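# Unstack one tumbler and stand it upright nearby

## Task

Lift one of the four loose tumblers off the stack and set it standing on the table with its opening facing up, at least one tumbler's width away from the stack. The other three must stay stacked, openings down, in their original spot. Nothing may depend on the robot holding it at the end. Finally open the hand and move the arms away.

## Robot and tools

Robot: two arms, left_arm (on the +y side) and right_arm. Each carries the same five-finger right hand; the hands are not mirrored, so every hand number and axis means the same thing on both.

World frame: origin on the table top midway between the arms, +z up, +x out over the table. The state line prints each hand point's position (m), orientation as a wxyz quaternion, and linear and angular velocities (m/s, rad/s). Printed positions can be slightly off, more at long reach.

Hand point: sits 0.05 m in front of the palm, where index pad and thumb tip meet in a pinch. Its +z runs along the straight fingers, +y comes out of the palm, +x crosses the palm toward the little finger. Straight fingers extend 0.06-0.07 m past it along +z. Across the palm the hand spans 0.08 m on the little-finger side, and 0.02 m (thumb in front of the palm) to 0.09 m on the thumb side. A wrist bracket on the little-finger side sits 0.03 m beyond the point along +y and 0.11 m across; it can strike objects. Rotating the hand shifts the point a little.

The row: every moving call uses rows of 28 numbers, each in [-1, 1], covering both arms even if one is idle. Order: left_arm dx, dy, dz, rx, ry, rz, then left_gripper little, ring, middle, index, thumb_bend, thumb_turn, force_limit, speed; then the same 14 for right_arm and right_gripper.
- dx..rz are an offset, not a pose: the target relative to the hand point's pose in the most recent result showing it (in a scene's first call, or in a second or later call within one reply, relative to where the hand is when the action begins). The offset is expressed in the hand point's own axes. 1.0 equals 0.6 m of travel or 180 degrees; rx, ry, rz form a single rotation vector. Each row counts from that same base, not from the previous row, so all zeros drives the arm back to the base pose; it is not a hold.
- Finger numbers are absolute targets: little, ring, middle, index +1 straight, -1 fully curled; thumb_bend +1 straight, -1 fully bent; thumb_turn +1 beside the palm, -1 across in front of it. Pinch is roughly index -0.22, thumb_bend -0.75, thumb_turn -0.57. For a whole-hand wrap (objects 0.035-0.08 m wide) turn the thumb fully in front before arriving; the object ends up across the palm, centred toward the wrist.
- force_limit maps -1..+1 to about 0..10 N fingertip force (0..15 N for the two thumb motors) at which a closing motor stops; it does not limit opening. speed maps -1..+1 to near zero..full (full travel in 0.6 s). For a gentle grip close at speed -0.9 or lower.
- No value means no change: to keep a hand as it is, resend its last eight numbers; before any were sent, use its hand_measured six values plus hand_force_limit and hand_speed. A motor only starts when its target changes by 0.01 or more, then locks on arrival or at the force limit.

Tools:
- execute_actions {actions, pictures}: actions holds zero or one item. Empty list: just report state. {"rows": [...], "steps": n} plays up to 15 rows, one per 1/30 s step (n at most 15, default 15), repeating the last row. {"steps": n} with n up to 300 is a wait counted from the previous result, including your reply time. pictures (bool) toggles images.
- move {target, speed, stop_force}: target is one 28-number row as above. Each hand point travels a straight line toward its target; both arms finish together, in 0.5 to 10 s. speed is m/s, 0.002-0.5, default 0.25 (rotation up to twice that in rad/s). Paths ignore obstacles and the other arm. stop_force (13-80 N, one value for both arms) ends an arm's path when its wrist sensor feels that much added resistance; then it backs off two steps and holds. Use it slowly; it is unreliable if the hand rotates during the move, and omit it when lifting off a surface the hand presses on.
- wait {seconds 0-10}: lets time pass, sends nothing.
- zoom_image {camera, region [x0,y0,x1,y1] in pixels, at most 504x504}.
- show_instructions, and finished_scene {scene}, which ends and grades the scene irreversibly.
Cameras: cam_head_left, cam_head_right, cam_high (672x504), cam_left_wrist, cam_right_wrist (504x504).

Motion limits: each step the commanded pose is clipped to within 100 mm and 16 degrees of the measured pose; position wins over orientation when both cannot be met. Commands lag about 0.17 s. Large moves may fall short; check the result and send the remainder.

Reading results: the move line reports an ending per arm (done, off_target, moving, held, fault, contact) and limits (paced = pose clipped; held = some steps blocked), plus distance to target. "pose unreachable" and HELD mark steps the clearance check altered. "Hand target" shows where the controller is steering. hand_measured gives motor positions on the command scale; hand_stopped_by says moving, target, force, stalled or fault; hand_load_n is fingertip load, positive when pushed open; loads near zero mean the grip is lost. Wrist force/torque are in hand axes, with offsets up to about 5.5 N, noise about 3.4 N, saturating near 100 N. MOTOR HOT appears at 70 C; at 85 C the arm brakes until cool.

Avoid: arms are stiff, so pushing past a firm contact can trigger a fault; a joint overload or 150 N on an arm halts it for 10 s. Never let the arms strike or press each other. Do not drop, slam or knock anything, and never push items off the table. Loose objects can occasionally be nudged by outside disturbances.

Each tool is called after "Request:" as name([rows], argument=value, ...), one row to a line, values as JSON.

Reference images:

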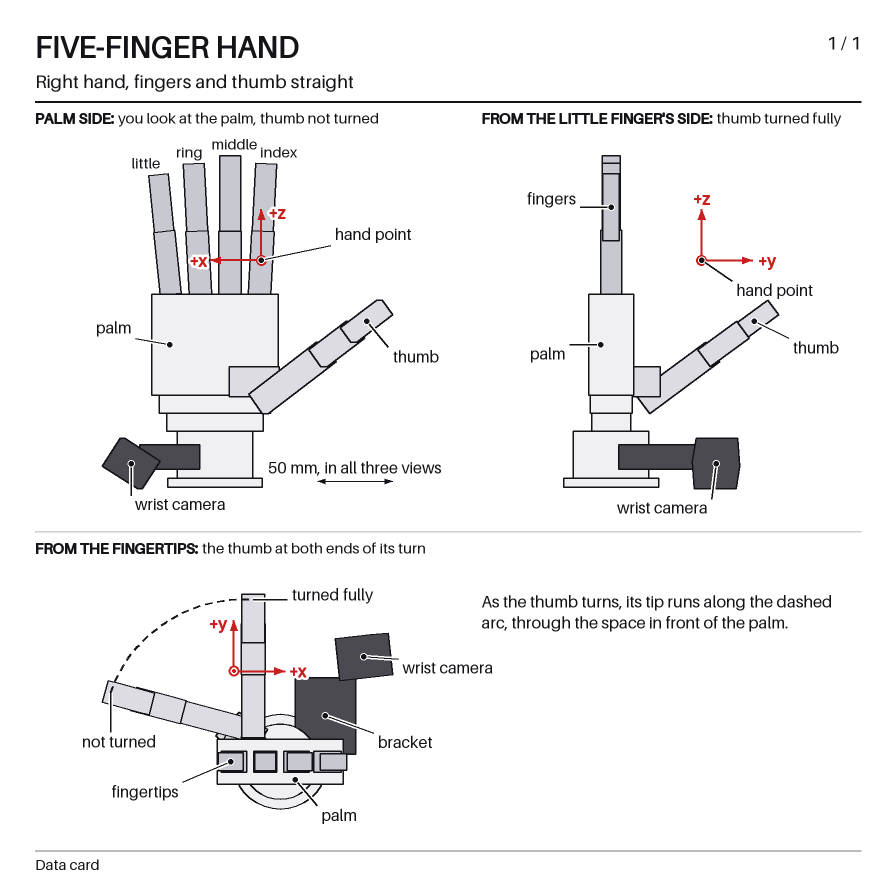

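## Session

Request:
execute_actions(actions=[])

Scene clock: 0.00 s of 6600.00 s.
left_arm: end_effector_position=(+0.1360, +1.1482, +0.6160) hand_measured=(+1.000, +1.000, +1.000, +1.000, +1.000, +1.000) hand_load_n=(+0.0, +0.0, +0.0, +0.0, +0.0, +0.0) hand_stopped_by=(target, target, target, target, target, target) hand_force_limit=0.00 hand_speed=-0.80 end_effector_quat_wxyz=(+0.068, -0.559, +0.826, +0.024) end_effector_velocity=(+0.001, +0.000, -0.001) end_effector_angular_velocity=(-0.001, +0.002, -0.002) | right_arm: end_effector_position=(+0.2627, -1.0576, +0.6812) hand_measured=(+1.000, +1.000, +1.000, +1.000, +1.000, +1.000) hand_load_n=(+0.0, +0.0, +0.0, +0.0, +0.0, +0.0) hand_stopped_by=(target, target, target, target, target, target) hand_force_limit=0.00 hand_speed=-0.80 end_effector_quat_wxyz=(+0.055, +0.714, +0.698, +0.012) end_effector_velocity=(-0.000, -0.000, +0.000) end_effector_angular_velocity=(-0.001, -0.000, -0.002)
Joint positions: left_arm=[ 1.168 -1.62   1.439  1.608  1.588 -1.711] | right_arm=[-1.913 -1.61   1.341  1.793  1.468 -1.71 ]
Joint velocities: left_arm=[-0.002  0.001  0.001 -0.    -0.001  0.   ] | right_arm=[-0.     0.    -0.001 -0.    -0.     0.002]
Motor temperatures (°C, as the motors report them): left_arm=[24 23 22 31 30 29] | right_arm=[24 24 23 26 27 33]
Wrist force (N, on the end effector, along its own x y z axes, offset not removed): no reading
Wrist torque (N m, same axes, about the end effector's origin, offset not removed): no reading
Hand target (left_arm): +0.136, +1.148, +0.616; +0.068, -0.559, +0.826, +0.024
Hand target (right_arm): +0.263, -1.058, +0.681; +0.055, +0.714, +0.698, +0.012

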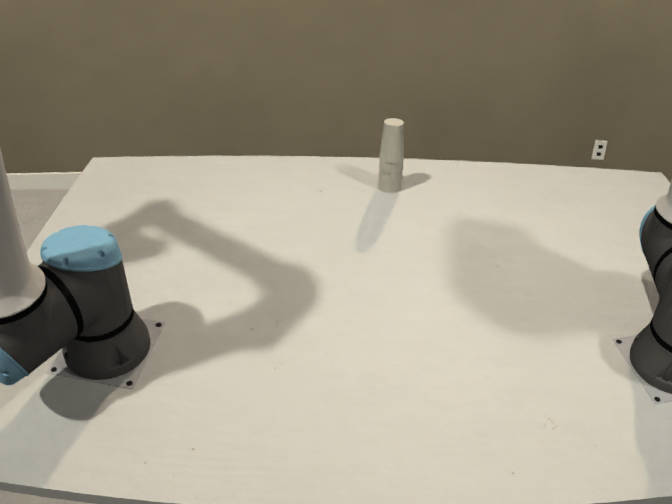

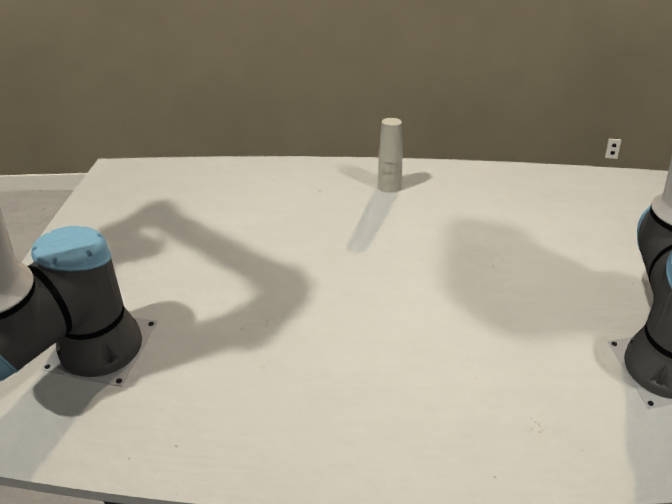

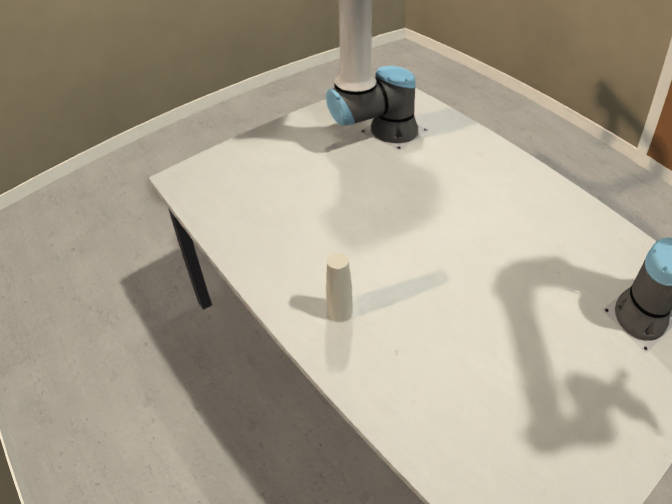

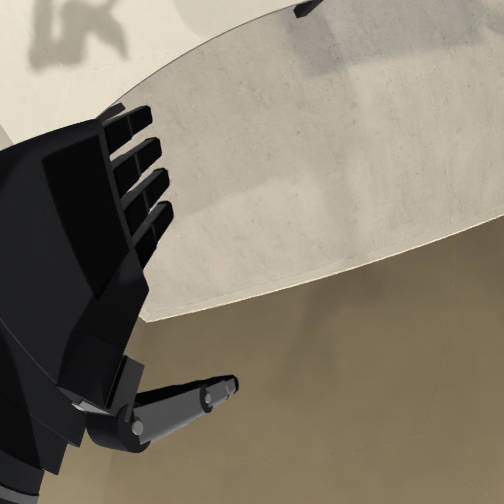

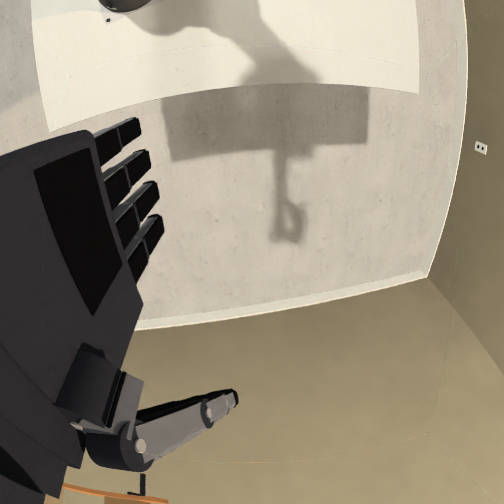

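Request:
move(target=[0,0,0,0,0,0,1,1,1,1,1,1,0,-0.8,0,0,0,-0.377,-0.345,-0.389,1,1,1,1,1,-1,0,0.5], speed=0.5)

Request:
execute_actions(actions=[], pictures=false)

Scene clock: 17.53 s of 6600.00 s.
left_arm: end_effector_position=(+0.1360, +1.1482, +0.6159) hand_measured=(+1.000, +1.000, +1.000, +1.000, +1.000, +1.000) hand_load_n=(+0.0, +0.0, +0.0, +0.0, +0.0, +0.0) hand_stopped_by=(target, target, target, target, target, target) hand_force_limit=0.00 hand_speed=-0.80 end_effector_quat_wxyz=(+0.068, -0.559, +0.826, +0.024) end_effector_velocity=(-0.000, -0.000, +0.001) end_effector_angular_velocity=(+0.001, -0.002, +0.000) | right_arm: end_effector_position=(+0.2630, -1.0574, +0.6810) hand_measured=(+1.000, +1.000, +1.000, +1.000, +1.000, -1.000) hand_load_n=(+0.0, +0.0, +0.0, +0.0, +0.0, +0.0) hand_stopped_by=(target, target, target, target, target, target) hand_force_limit=0.00 hand_speed=0.50 end_effector_quat_wxyz=(+0.707, +0.002, +0.708, +0.000) end_effector_velocity=(+0.000, +0.001, +0.001) end_effector_angular_velocity=(-0.004, -0.010, +0.006)
Joint positions: left_arm=[ 1.168 -1.62   1.439  1.608  1.588 -1.711] | right_arm=[-2.217 -1.557  2.035  2.661  0.468 -4.707]
Joint velocities: left_arm=[ 0.001 -0.    -0.002  0.     0.001  0.001] | right_arm=[ 0.002 -0.002  0.006  0.019  0.004 -0.025]
Motor temperatures (°C, as the motors report them): left_arm=[24 23 22 31 30 29] | right_arm=[24 24 23 26 27 33]
Wrist force (N, on the end effector, along its own x y z axes, offset not removed): left_arm=[-0.7 -4.0 2.6] | right_arm=[3.0 0.3 -2.2]
Wrist torque (N m, same axes, about the end effector's origin, offset not removed): left_arm=[-0.55 0.07 -0.11] | right_arm=[0.31 -0.38 0.13]
Hand target (left_arm): +0.136, +1.148, +0.616; +0.068, -0.559, +0.826, +0.024
Hand target (right_arm): +0.263, -1.057, +0.681; +0.707, +0.001, +0.707, +0.000
Off the commanded pose (left_arm): 0.000 m, 0 deg.
Off the commanded pose (right_arm): 0.000 m, 0 deg.
After step 90, 11.60 s passed at rest.
move: done; limits=paced
camera_calibration (this result's frames):
cam_left_wrist: T_world_to_cam=[[-0.894898, 0.443092, -0.0531702, -0.352766], [0.28949, 0.667049, 0.68647, -1.2348], [0.339636, 0.598928, -0.725212, -0.152828], [0, 0, 0, 1]] pos_world=[0.0936791, 1.07151, 0.718063]
cam_right_wrist: T_world_to_cam=[[-0.037298, 0.996301, 0.0774097, 0.998994], [-0.529118, -0.0854032, 0.84424, -0.528135], [0.847728, -0.00947043, 0.530346, -0.458169], [0, 0, 0, 1]] pos_world=[0.146218, -1.04474, 0.611529]

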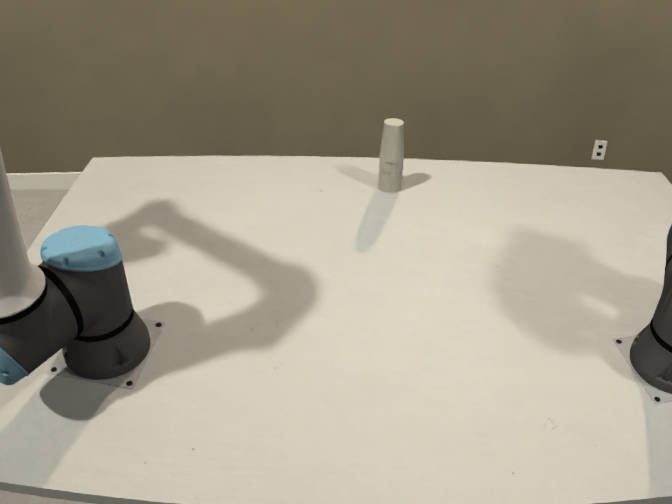

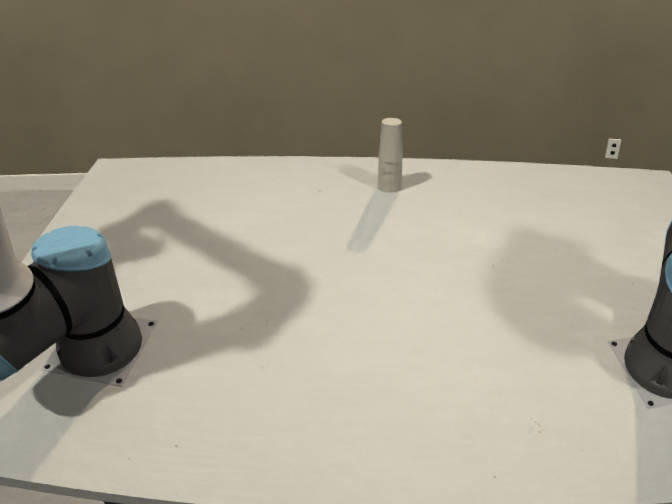

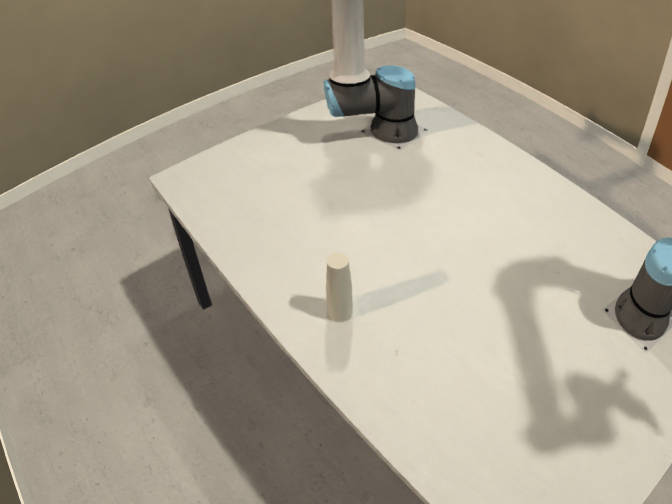

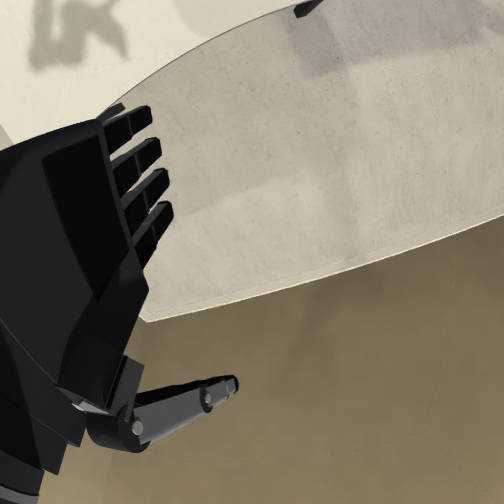

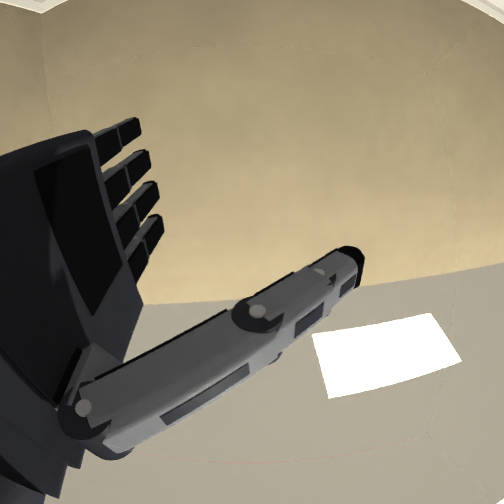

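Scene clock: 17.53 s of 6600.00 s.
left_arm: end_effector_position=(+0.1360, +1.1482, +0.6159) hand_measured=(+1.000, +1.000, +1.000, +1.000, +1.000, +1.000) hand_load_n=(+0.0, +0.0, +0.0, +0.0, +0.0, +0.0) hand_stopped_by=(target, target, target, target, target, target) hand_force_limit=0.00 hand_speed=-0.80 end_effector_quat_wxyz=(+0.068, -0.559, +0.826, +0.024) end_effector_velocity=(-0.000, -0.000, +0.001) end_effector_angular_velocity=(+0.001, -0.002, +0.000) | right_arm: end_effector_position=(+0.2630, -1.0574, +0.6810) hand_measured=(+1.000, +1.000, +1.000, +1.000, +1.000, -1.000) hand_load_n=(+0.0, +0.0, +0.0, +0.0, +0.0, +0.0) hand_stopped_by=(target, target, target, target, target, target) hand_force_limit=0.00 hand_speed=0.50 end_effector_quat_wxyz=(+0.707, +0.002, +0.708, +0.000) end_effector_velocity=(+0.000, +0.001, +0.001) end_effector_angular_velocity=(-0.004, -0.010, +0.006)
Joint positions: left_arm=[ 1.168 -1.62   1.439  1.608  1.588 -1.711] | right_arm=[-2.217 -1.557  2.035  2.661  0.468 -4.707]
Joint velocities: left_arm=[ 0.001 -0.    -0.002  0.     0.001  0.001] | right_arm=[ 0.002 -0.002  0.006  0.019  0.004 -0.025]
Motor temperatures (°C, as the motors report them): left_arm=[24 23 22 31 30 29] | right_arm=[24 24 23 26 27 33]
Wrist force (N, on the end effector, along its own x y z axes, offset not removed): left_arm=[-0.7 -4.0 2.6] | right_arm=[3.0 0.3 -2.2]
Wrist torque (N m, same axes, about the end effector's origin, offset not removed): left_arm=[-0.55 0.07 -0.11] | right_arm=[0.31 -0.38 0.13]
Hand target (left_arm): +0.136, +1.148, +0.616; +0.068, -0.559, +0.826, +0.024
Hand target (right_arm): +0.263, -1.057, +0.681; +0.707, +0.001, +0.707, +0.000
Off the commanded pose (left_arm): 0.000 m, 0 deg.
Off the commanded pose (right_arm): 0.000 m, 0 deg.

Request:
move(target=[0,0,0,0,0,0,1,1,1,1,1,1,0,-0.8,0.5,0.9,0.28,0,0,0,1,1,1,1,1,-1,0,0.5], speed=0.5)

Request:
move(target=[0,0,0,0,0,0,1,1,1,1,1,1,0,-0.8,0.352,0.912,0.282,0,0,0,1,1,1,1,1,-1,0,0.5], speed=0.5)

Scene clock: 22.57 s of 6600.00 s.
left_arm: end_effector_position=(+0.1360, +1.1482, +0.6159) hand_measured=(+1.000, +1.000, +1.000, +1.000, +1.000, +1.000) hand_load_n=(+0.0, +0.0, +0.0, +0.0, +0.0, +0.0) hand_stopped_by=(target, target, target, target, target, target) hand_force_limit=0.00 hand_speed=-0.80 end_effector_quat_wxyz=(+0.068, -0.559, +0.826, +0.024) end_effector_velocity=(+0.000, -0.000, -0.001) end_effector_angular_velocity=(-0.001, -0.000, +0.000) | right_arm: end_effector_position=(+0.3788, -0.7485, +0.5092) hand_measured=(+1.000, +1.000, +1.000, +1.000, +1.000, -1.000) hand_load_n=(+0.0, +0.0, +0.0, +0.0, +0.0, +0.0) hand_stopped_by=(target, target, target, target, target, target) hand_force_limit=0.00 hand_speed=0.50 end_effector_quat_wxyz=(+0.705, -0.006, +0.709, +0.007) end_effector_velocity=(+0.000, +0.000, -0.000) end_effector_angular_velocity=(+0.000, -0.000, -0.000)
Joint positions: left_arm=[ 1.168 -1.62   1.439  1.608  1.588 -1.711] | right_arm=[-2.404 -2.032  2.735  2.431  0.674 -4.705]
Joint velocities: left_arm=[ 0.     0.     0.001 -0.     0.001 -0.   ] | right_arm=[ 0.    -0.001  0.001  0.    -0.    -0.   ]
Motor temperatures (°C, as the motors report them): left_arm=[24 23 22 31 30 29] | right_arm=[24 24 23 26 27 33]
Wrist force (N, on the end effector, along its own x y z axes, offset not removed): left_arm=[-2.4 -3.9 -3.4] | right_arm=[0.1 2.6 -4.8]
Wrist torque (N m, same axes, about the end effector's origin, offset not removed): left_arm=[-0.16 0.29 -0.12] | right_arm=[0.68 -0.10 -0.22]
Hand target (left_arm): +0.136, +1.148, +0.616; +0.068, -0.559, +0.826, +0.024
Hand target (right_arm): +0.379, -0.749, +0.509; +0.705, -0.006, +0.709, +0.007
Off the commanded pose (left_arm): 0.000 m, 0 deg.
Off the commanded pose (right_arm): 0.269 m, 1 deg; position clipped at the last step of the last action.
After step 90, 0.33 s passed at rest.
move: held (right_arm); limits=paced,held; held on 19 of 51 steps (right_arm), including the last (right_arm)
pose unreachable (right arm): on one or more control steps of this call this arm could not follow its commanded pose, so it was not sent that pose on those steps. On the call's last step it was still not sent that pose. It may still have moved: this result reports where it is.
cause: the commanded pose would bring two parts of the arm too close to each other (joints 3 (elbow) to 6 (wrist 3) lie between them).
camera_calibration (this result's frames):
cam_left_wrist: T_world_to_cam=[[-0.894898, 0.443092, -0.0531703, -0.352766], [0.28949, 0.667049, 0.68647, -1.2348], [0.339636, 0.598928, -0.725212, -0.152828], [0, 0, 0, 1]] pos_world=[0.0936791, 1.07151, 0.718063]
cam_right_wrist: T_world_to_cam=[[-0.0563923, 0.995529, 0.075779, 0.716418], [-0.524164, -0.0941191, 0.8464, -0.304988], [0.849748, 0.00800982, 0.527128, -0.448335], [0, 0, 0, 1]] pos_world=[0.261508, -0.738329, 0.440182]

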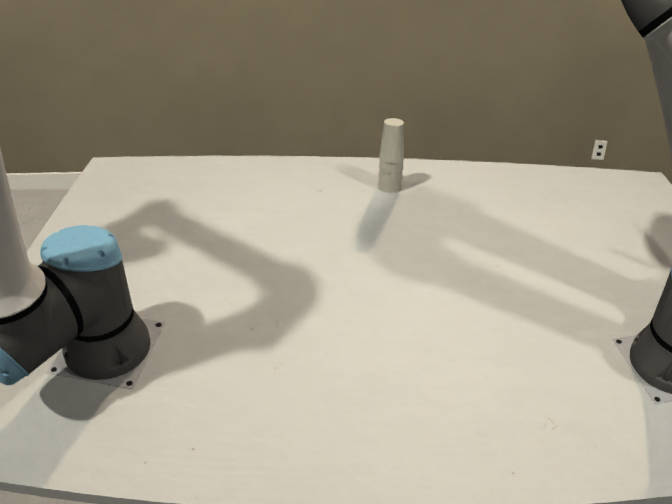

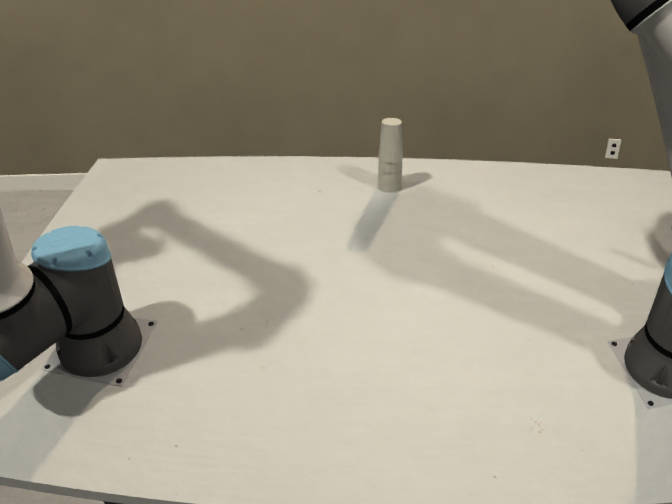

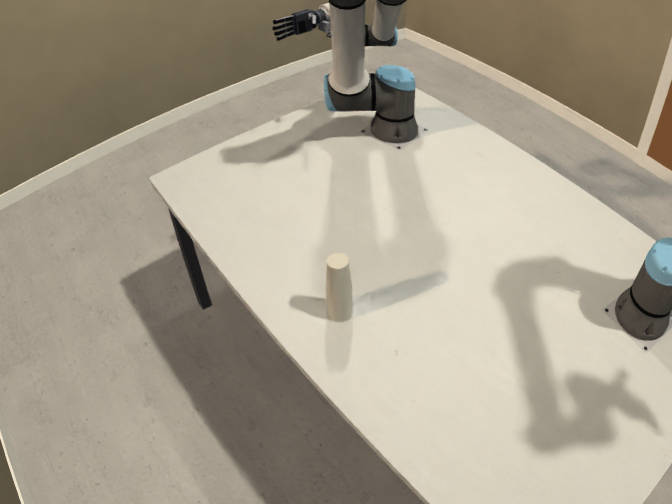

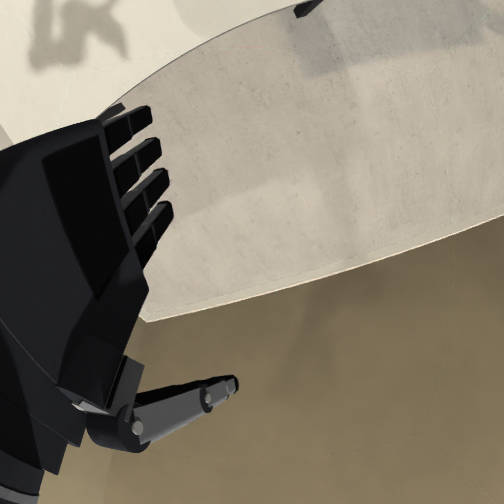

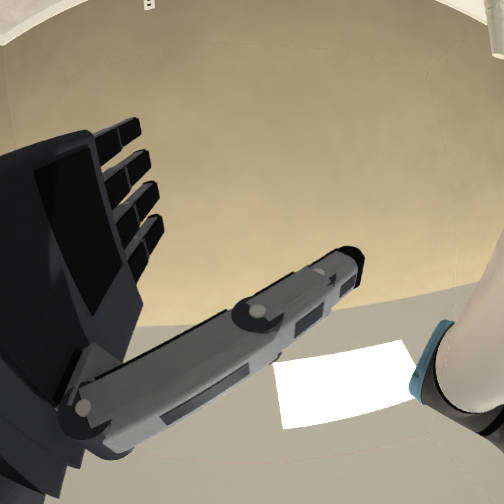

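Scene clock: 24.43 s of 6600.00 s.
left_arm: end_effector_position=(+0.1360, +1.1482, +0.6159) hand_measured=(+1.000, +1.000, +1.000, +1.000, +1.000, +1.000) hand_load_n=(+0.0, +0.0, +0.0, +0.0, +0.0, +0.0) hand_stopped_by=(target, target, target, target, target, target) hand_force_limit=0.00 hand_speed=-0.80 end_effector_quat_wxyz=(+0.068, -0.559, +0.826, +0.024) end_effector_velocity=(-0.000, -0.000, +0.001) end_effector_angular_velocity=(+0.001, -0.002, +0.002) | right_arm: end_effector_position=(+0.3829, -0.7383, +0.5051) hand_measured=(+1.000, +1.000, +1.000, +1.000, +1.000, -1.000) hand_load_n=(+0.0, +0.0, +0.0, +0.0, +0.0, +0.0) hand_stopped_by=(target, target, target, target, target, target) hand_force_limit=0.00 hand_speed=0.50 end_effector_quat_wxyz=(+0.705, -0.008, +0.709, +0.008) end_effector_velocity=(+0.000, +0.000, -0.000) end_effector_angular_velocity=(-0.001, -0.000, -0.000)
Joint positions: left_arm=[ 1.168 -1.62   1.439  1.608  1.588 -1.711] | right_arm=[-2.417 -2.06   2.754  2.439  0.692 -4.705]
Joint velocities: left_arm=[ 0.001 -0.001 -0.001 -0.     0.002 -0.001] | right_arm=[ 0.    -0.     0.    -0.    -0.    -0.001]
Motor temperatures (°C, as the motors report them): left_arm=[24 23 22 31 30 29] | right_arm=[24 24 23 26 27 33]
Wrist force (N, on the end effector, along its own x y z axes, offset not removed): left_arm=[-0.2 -2.9 -4.7] | right_arm=[4.6 5.7 3.6]
Wrist torque (N m, same axes, about the end effector's origin, offset not removed): left_arm=[0.20 0.10 0.04] | right_arm=[0.89 -0.65 -0.05]
Hand target (left_arm): +0.136, +1.148, +0.616; +0.068, -0.559, +0.826, +0.024
Hand target (right_arm): +0.383, -0.738, +0.505; +0.705, -0.008, +0.709, +0.008
Off the commanded pose (left_arm): 0.000 m, 0 deg.
Off the commanded pose (right_arm): 0.599 m, 0 deg; position clipped at the last step of the last action.
move: held (right_arm); limits=paced,held; held on 34 of 49 steps (right_arm), including the last (right_arm)
pose unreachable (right arm): on one or more control steps of this call this arm could not follow its commanded pose, so it was not sent that pose on those steps. On the call's last step it was still not sent that pose. It may still have moved: this result reports where it is.
cause: the commanded pose would bring two parts of the arm too close to each other (joints 2 (shoulder lift) and 3 (elbow) lie between them).
camera_calibration (this result's frames):
cam_left_wrist: T_world_to_cam=[[-0.894898, 0.443092, -0.0531702, -0.352766], [0.28949, 0.667049, 0.68647, -1.2348], [0.339636, 0.598928, -0.725212, -0.152828], [0, 0, 0, 1]] pos_world=[0.093679, 1.07151, 0.718063]
cam_right_wrist: T_world_to_cam=[[-0.0611366, 0.995265, 0.0755607, 0.708497], [-0.523185, -0.0964231, 0.846747, -0.300662], [0.850024, 0.012235, 0.526602, -0.446446], [0, 0, 0, 1]] pos_world=[0.265503, -0.72867, 0.43615]

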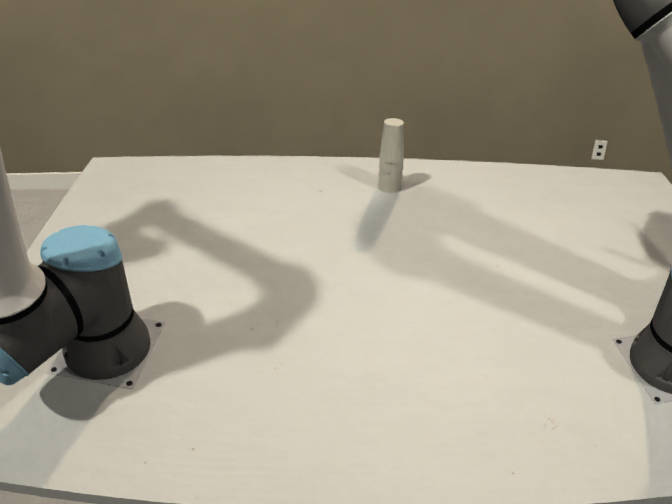

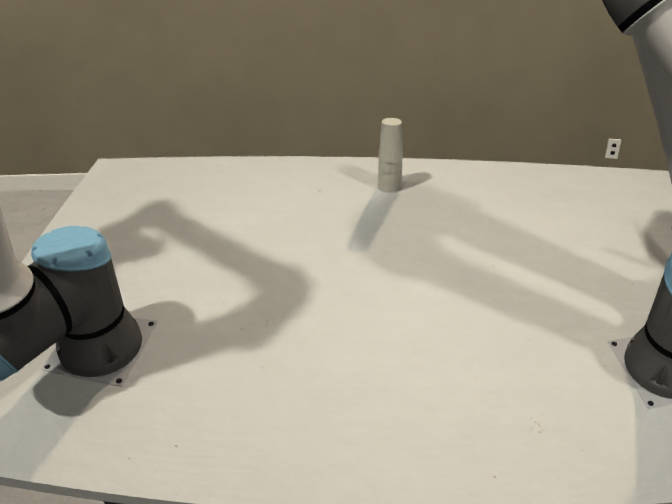

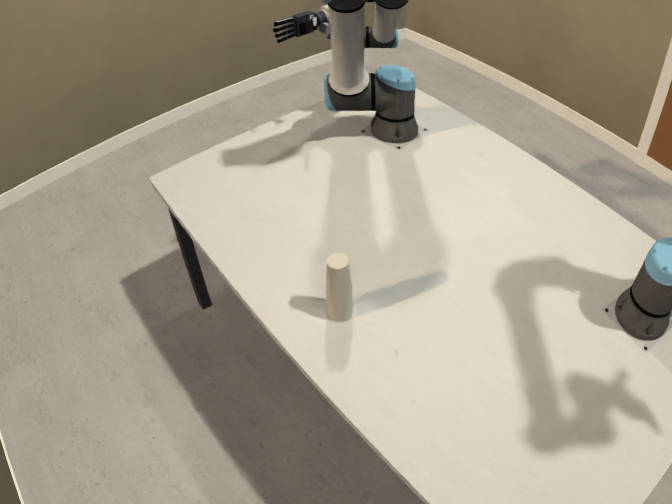

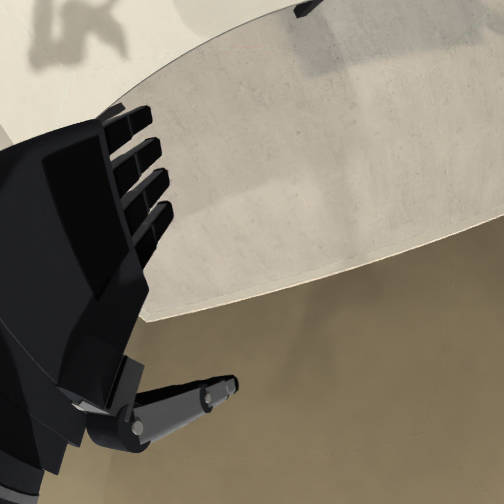

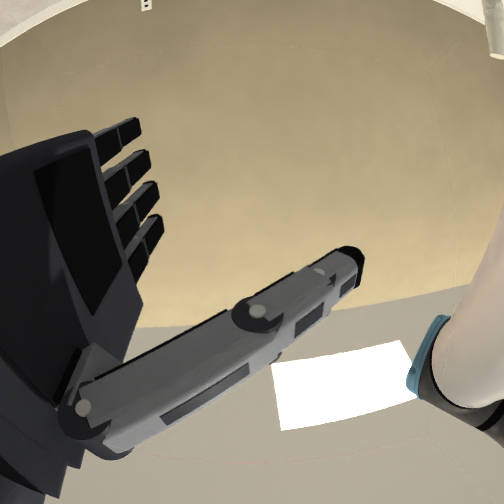

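Request:
move(target=[0,0,0,0,0,0,1,1,1,1,1,1,0,-0.8,0.2,0,0.55,-0.25,0,0,1,1,1,1,1,-1,0,0.5], speed=0.5)

Scene clock: 33.23 s of 6600.00 s.
left_arm: end_effector_position=(+0.1360, +1.1482, +0.6159) hand_measured=(+1.000, +1.000, +1.000, +1.000, +1.000, +1.000) hand_load_n=(+0.0, +0.0, +0.0, +0.0, +0.0, +0.0) hand_stopped_by=(target, target, target, target, target, target) hand_force_limit=0.00 hand_speed=-0.80 end_effector_quat_wxyz=(+0.068, -0.559, +0.826, +0.024) end_effector_velocity=(+0.000, -0.000, +0.001) end_effector_angular_velocity=(-0.000, -0.002, +0.000) | right_arm: end_effector_position=(+0.6636, -0.7259, +0.3925) hand_measured=(+1.000, +1.000, +1.000, +1.000, +1.000, -1.000) hand_load_n=(+0.0, +0.0, +0.0, +0.0, +0.0, +0.0) hand_stopped_by=(target, target, target, target, target, target) hand_force_limit=0.00 hand_speed=0.50 end_effector_quat_wxyz=(+0.664, -0.256, +0.652, +0.262) end_effector_velocity=(+0.081, -0.006, -0.017) end_effector_angular_velocity=(-0.011, +0.008, +0.112)
Joint positions: left_arm=[ 1.168 -1.62   1.439  1.608  1.588 -1.711] | right_arm=[-1.193 -1.138  2.201  2.171  0.195 -4.801]
Joint velocities: left_arm=[ 0.001 -0.    -0.001  0.     0.002  0.001] | right_arm=[ 0.142  0.129 -0.199  0.014 -0.031  0.052]
Motor temperatures (°C, as the motors report them): left_arm=[24 23 22 31 30 29] | right_arm=[24 24 23 26 27 33]
Wrist force (N, on the end effector, along its own x y z axes, offset not removed): left_arm=[-0.4 -3.3 -1.2] | right_arm=[8.6 -1.5 1.0]
Wrist torque (N m, same axes, about the end effector's origin, offset not removed): left_arm=[-0.13 0.00 -0.01] | right_arm=[0.03 -1.20 0.35]
Hand target (left_arm): +0.136, +1.148, +0.616; +0.068, -0.559, +0.826, +0.024
Hand target (right_arm): +0.676, -0.727, +0.390; +0.661, -0.261, +0.651, +0.266
Off the commanded pose (left_arm): 0.000 m, 0 deg.
Off the commanded pose (right_arm): 0.050 m, 4 deg.
move: moving (right_arm; no rest 5 s after the path's end); limits=paced
camera_calibration (this result's frames):
cam_left_wrist: T_world_to_cam=[[-0.894898, 0.443092, -0.0531702, -0.352766], [0.28949, 0.667049, 0.68647, -1.2348], [0.339636, 0.598928, -0.725212, -0.152828], [0, 0, 0, 1]] pos_world=[0.0936791, 1.07151, 0.718063]
cam_right_wrist: T_world_to_cam=[[-0.707757, 0.702382, 0.0757599, 0.938232], [-0.341057, -0.433629, 0.834054, -0.417844], [0.618676, 0.564469, 0.546457, -0.0793347], [0, 0, 0, 1]] pos_world=[0.570614, -0.795405, 0.320777]

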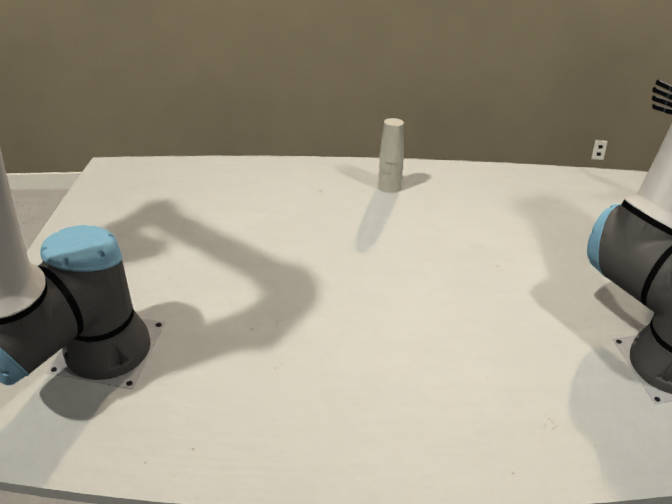

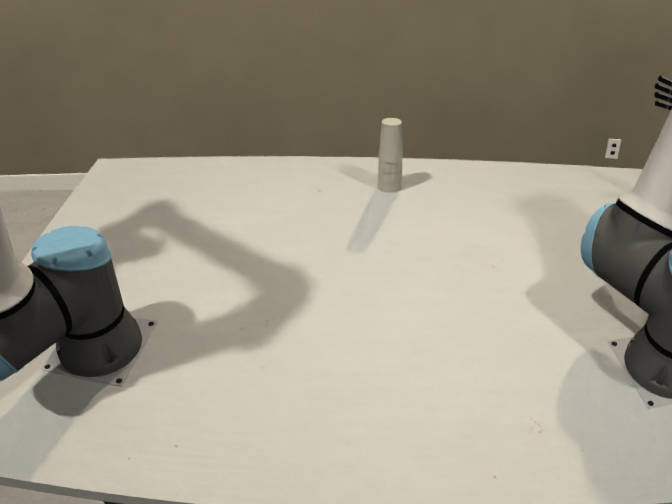

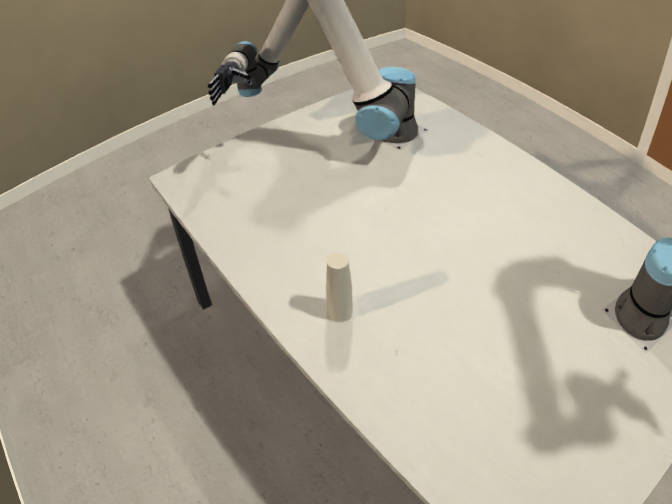

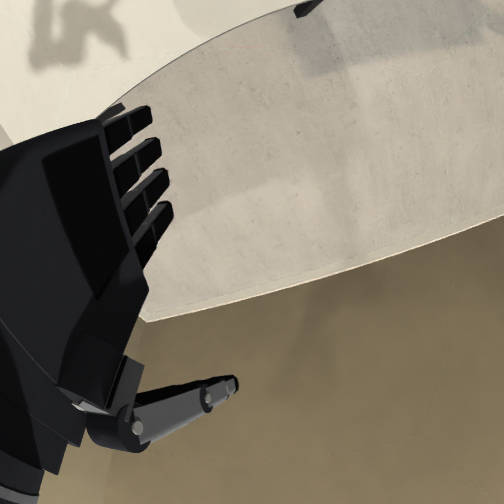

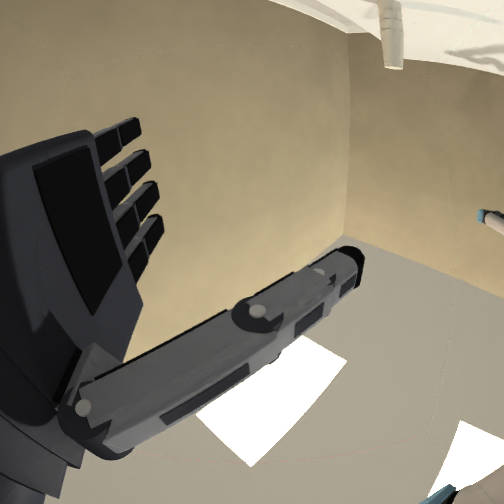

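Request:
move(target=[0,0,0,0,0,0,1,1,1,1,1,1,0,-0.8,0.37,0.795,0.813,0,0,0,1,1,1,1,1,-1,0,0.5], speed=0.3)

Scene clock: 53.57 s of 6600.00 s.
left_arm: end_effector_position=(+0.1360, +1.1482, +0.6159) hand_measured=(+1.000, +1.000, +1.000, +1.000, +1.000, +1.000) hand_load_n=(+0.0, +0.0, +0.0, +0.0, +0.0, +0.0) hand_stopped_by=(target, target, target, target, target, target) hand_force_limit=0.00 hand_speed=-0.80 end_effector_quat_wxyz=(+0.068, -0.559, +0.826, +0.024) end_effector_velocity=(-0.001, +0.000, +0.000) end_effector_angular_velocity=(+0.001, -0.000, +0.002) | right_arm: end_effector_position=(+0.6932, -0.1481, +0.2130) hand_measured=(+1.000, +1.000, +1.000, +1.000, +1.000, -1.000) hand_load_n=(+0.0, +0.0, +0.0, +0.0, +0.0, +0.0) hand_stopped_by=(target, target, target, target, target, target) hand_force_limit=0.00 hand_speed=0.50 end_effector_quat_wxyz=(+0.661, -0.262, +0.651, +0.267) end_effector_velocity=(+0.000, -0.000, +0.000) end_effector_angular_velocity=(+0.001, +0.001, -0.001)
Joint positions: left_arm=[ 1.168 -1.62   1.439  1.608  1.588 -1.711] | right_arm=[-0.118 -0.814  2.276  1.659 -0.863 -4.698]
Joint velocities: left_arm=[ 0.002 -0.    -0.001 -0.    -0.     0.   ] | right_arm=[-0.001 -0.     0.     0.     0.     0.001]
Motor temperatures (°C, as the motors report them): left_arm=[24 23 22 31 30 29] | right_arm=[24 24 23 26 27 33]
Wrist force (N, on the end effector, along its own x y z axes, offset not removed): left_arm=[0.5 -6.2 -1.4] | right_arm=[-1.1 0.2 -5.7]
Wrist torque (N m, same axes, about the end effector's origin, offset not removed): left_arm=[-0.59 -0.14 -0.06] | right_arm=[0.83 0.59 -0.33]
Hand target (left_arm): +0.136, +1.148, +0.616; +0.068, -0.559, +0.826, +0.024
Hand target (right_arm): +0.693, -0.148, +0.213; +0.661, -0.262, +0.651, +0.267
Off the commanded pose (left_arm): 0.000 m, 0 deg.
Off the commanded pose (right_arm): 0.112 m, 1 deg.
FORCE FAULT: contact force on the right arm reached its limit, and that arm stopped for 10 seconds. The contact can be on any part of that arm, not only on its tool. That arm's remaining commands of this call were not run. That arm holds still and accepts commands again. Move the arm away from the contact; if what it grips holds it there, let go first. Pushing or pulling that hard again can fault the arm again.
After step 90, 5.00 s passed at rest.
move: fault (right_arm); limits=paced
camera_calibration (this result's frames):
cam_left_wrist: T_world_to_cam=[[-0.894898, 0.443092, -0.0531702, -0.352766], [0.28949, 0.667049, 0.68647, -1.2348], [0.339636, 0.598928, -0.725212, -0.152828], [0, 0, 0, 1]] pos_world=[0.0936791, 1.07151, 0.718063]
cam_right_wrist: T_world_to_cam=[[-0.720307, 0.689549, 0.0753636, 0.573792], [-0.332036, -0.438144, 0.835334, -0.0147057], [0.609024, 0.576673, 0.544553, -0.316782], [0, 0, 0, 1]] pos_world=[0.601351, -0.219422, 0.141546]

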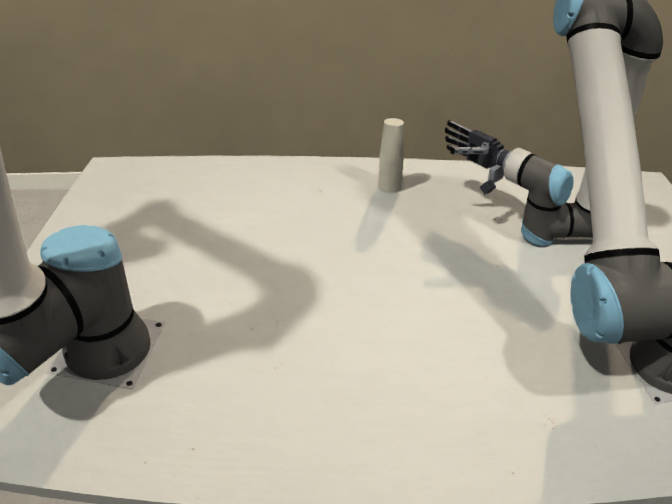

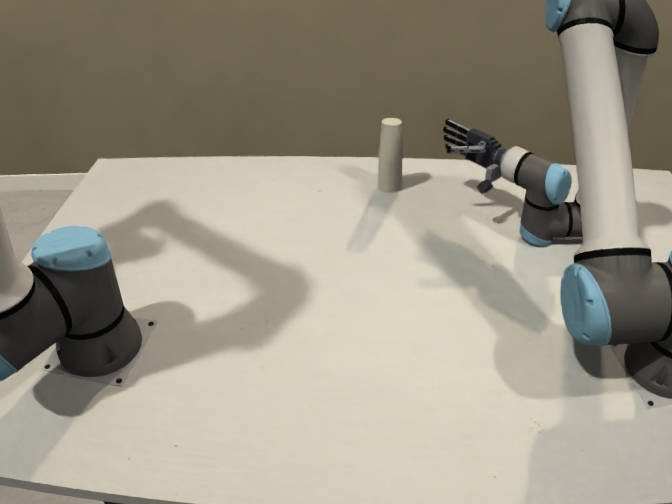

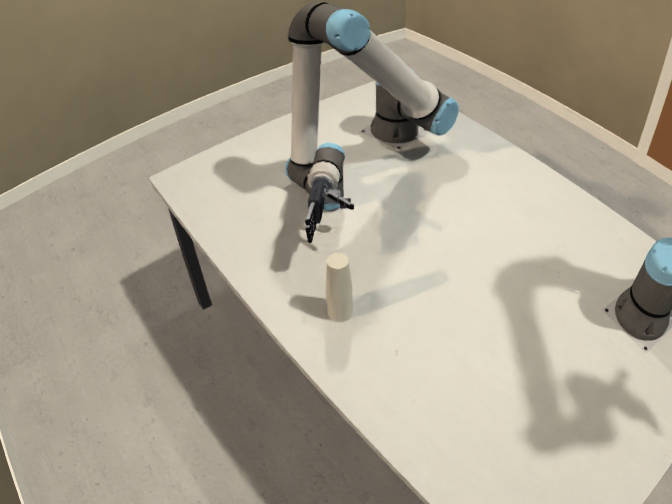

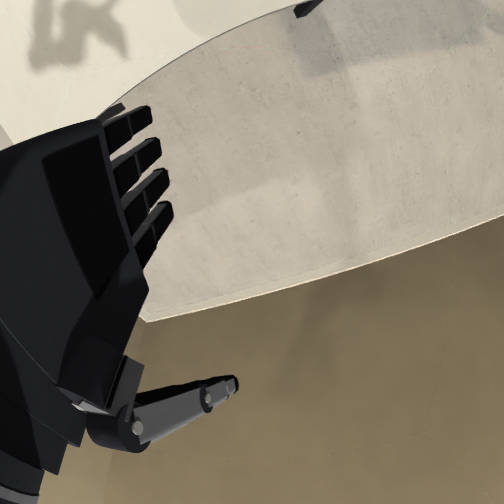

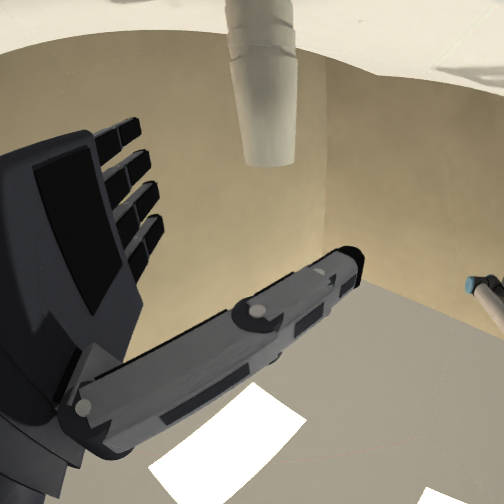

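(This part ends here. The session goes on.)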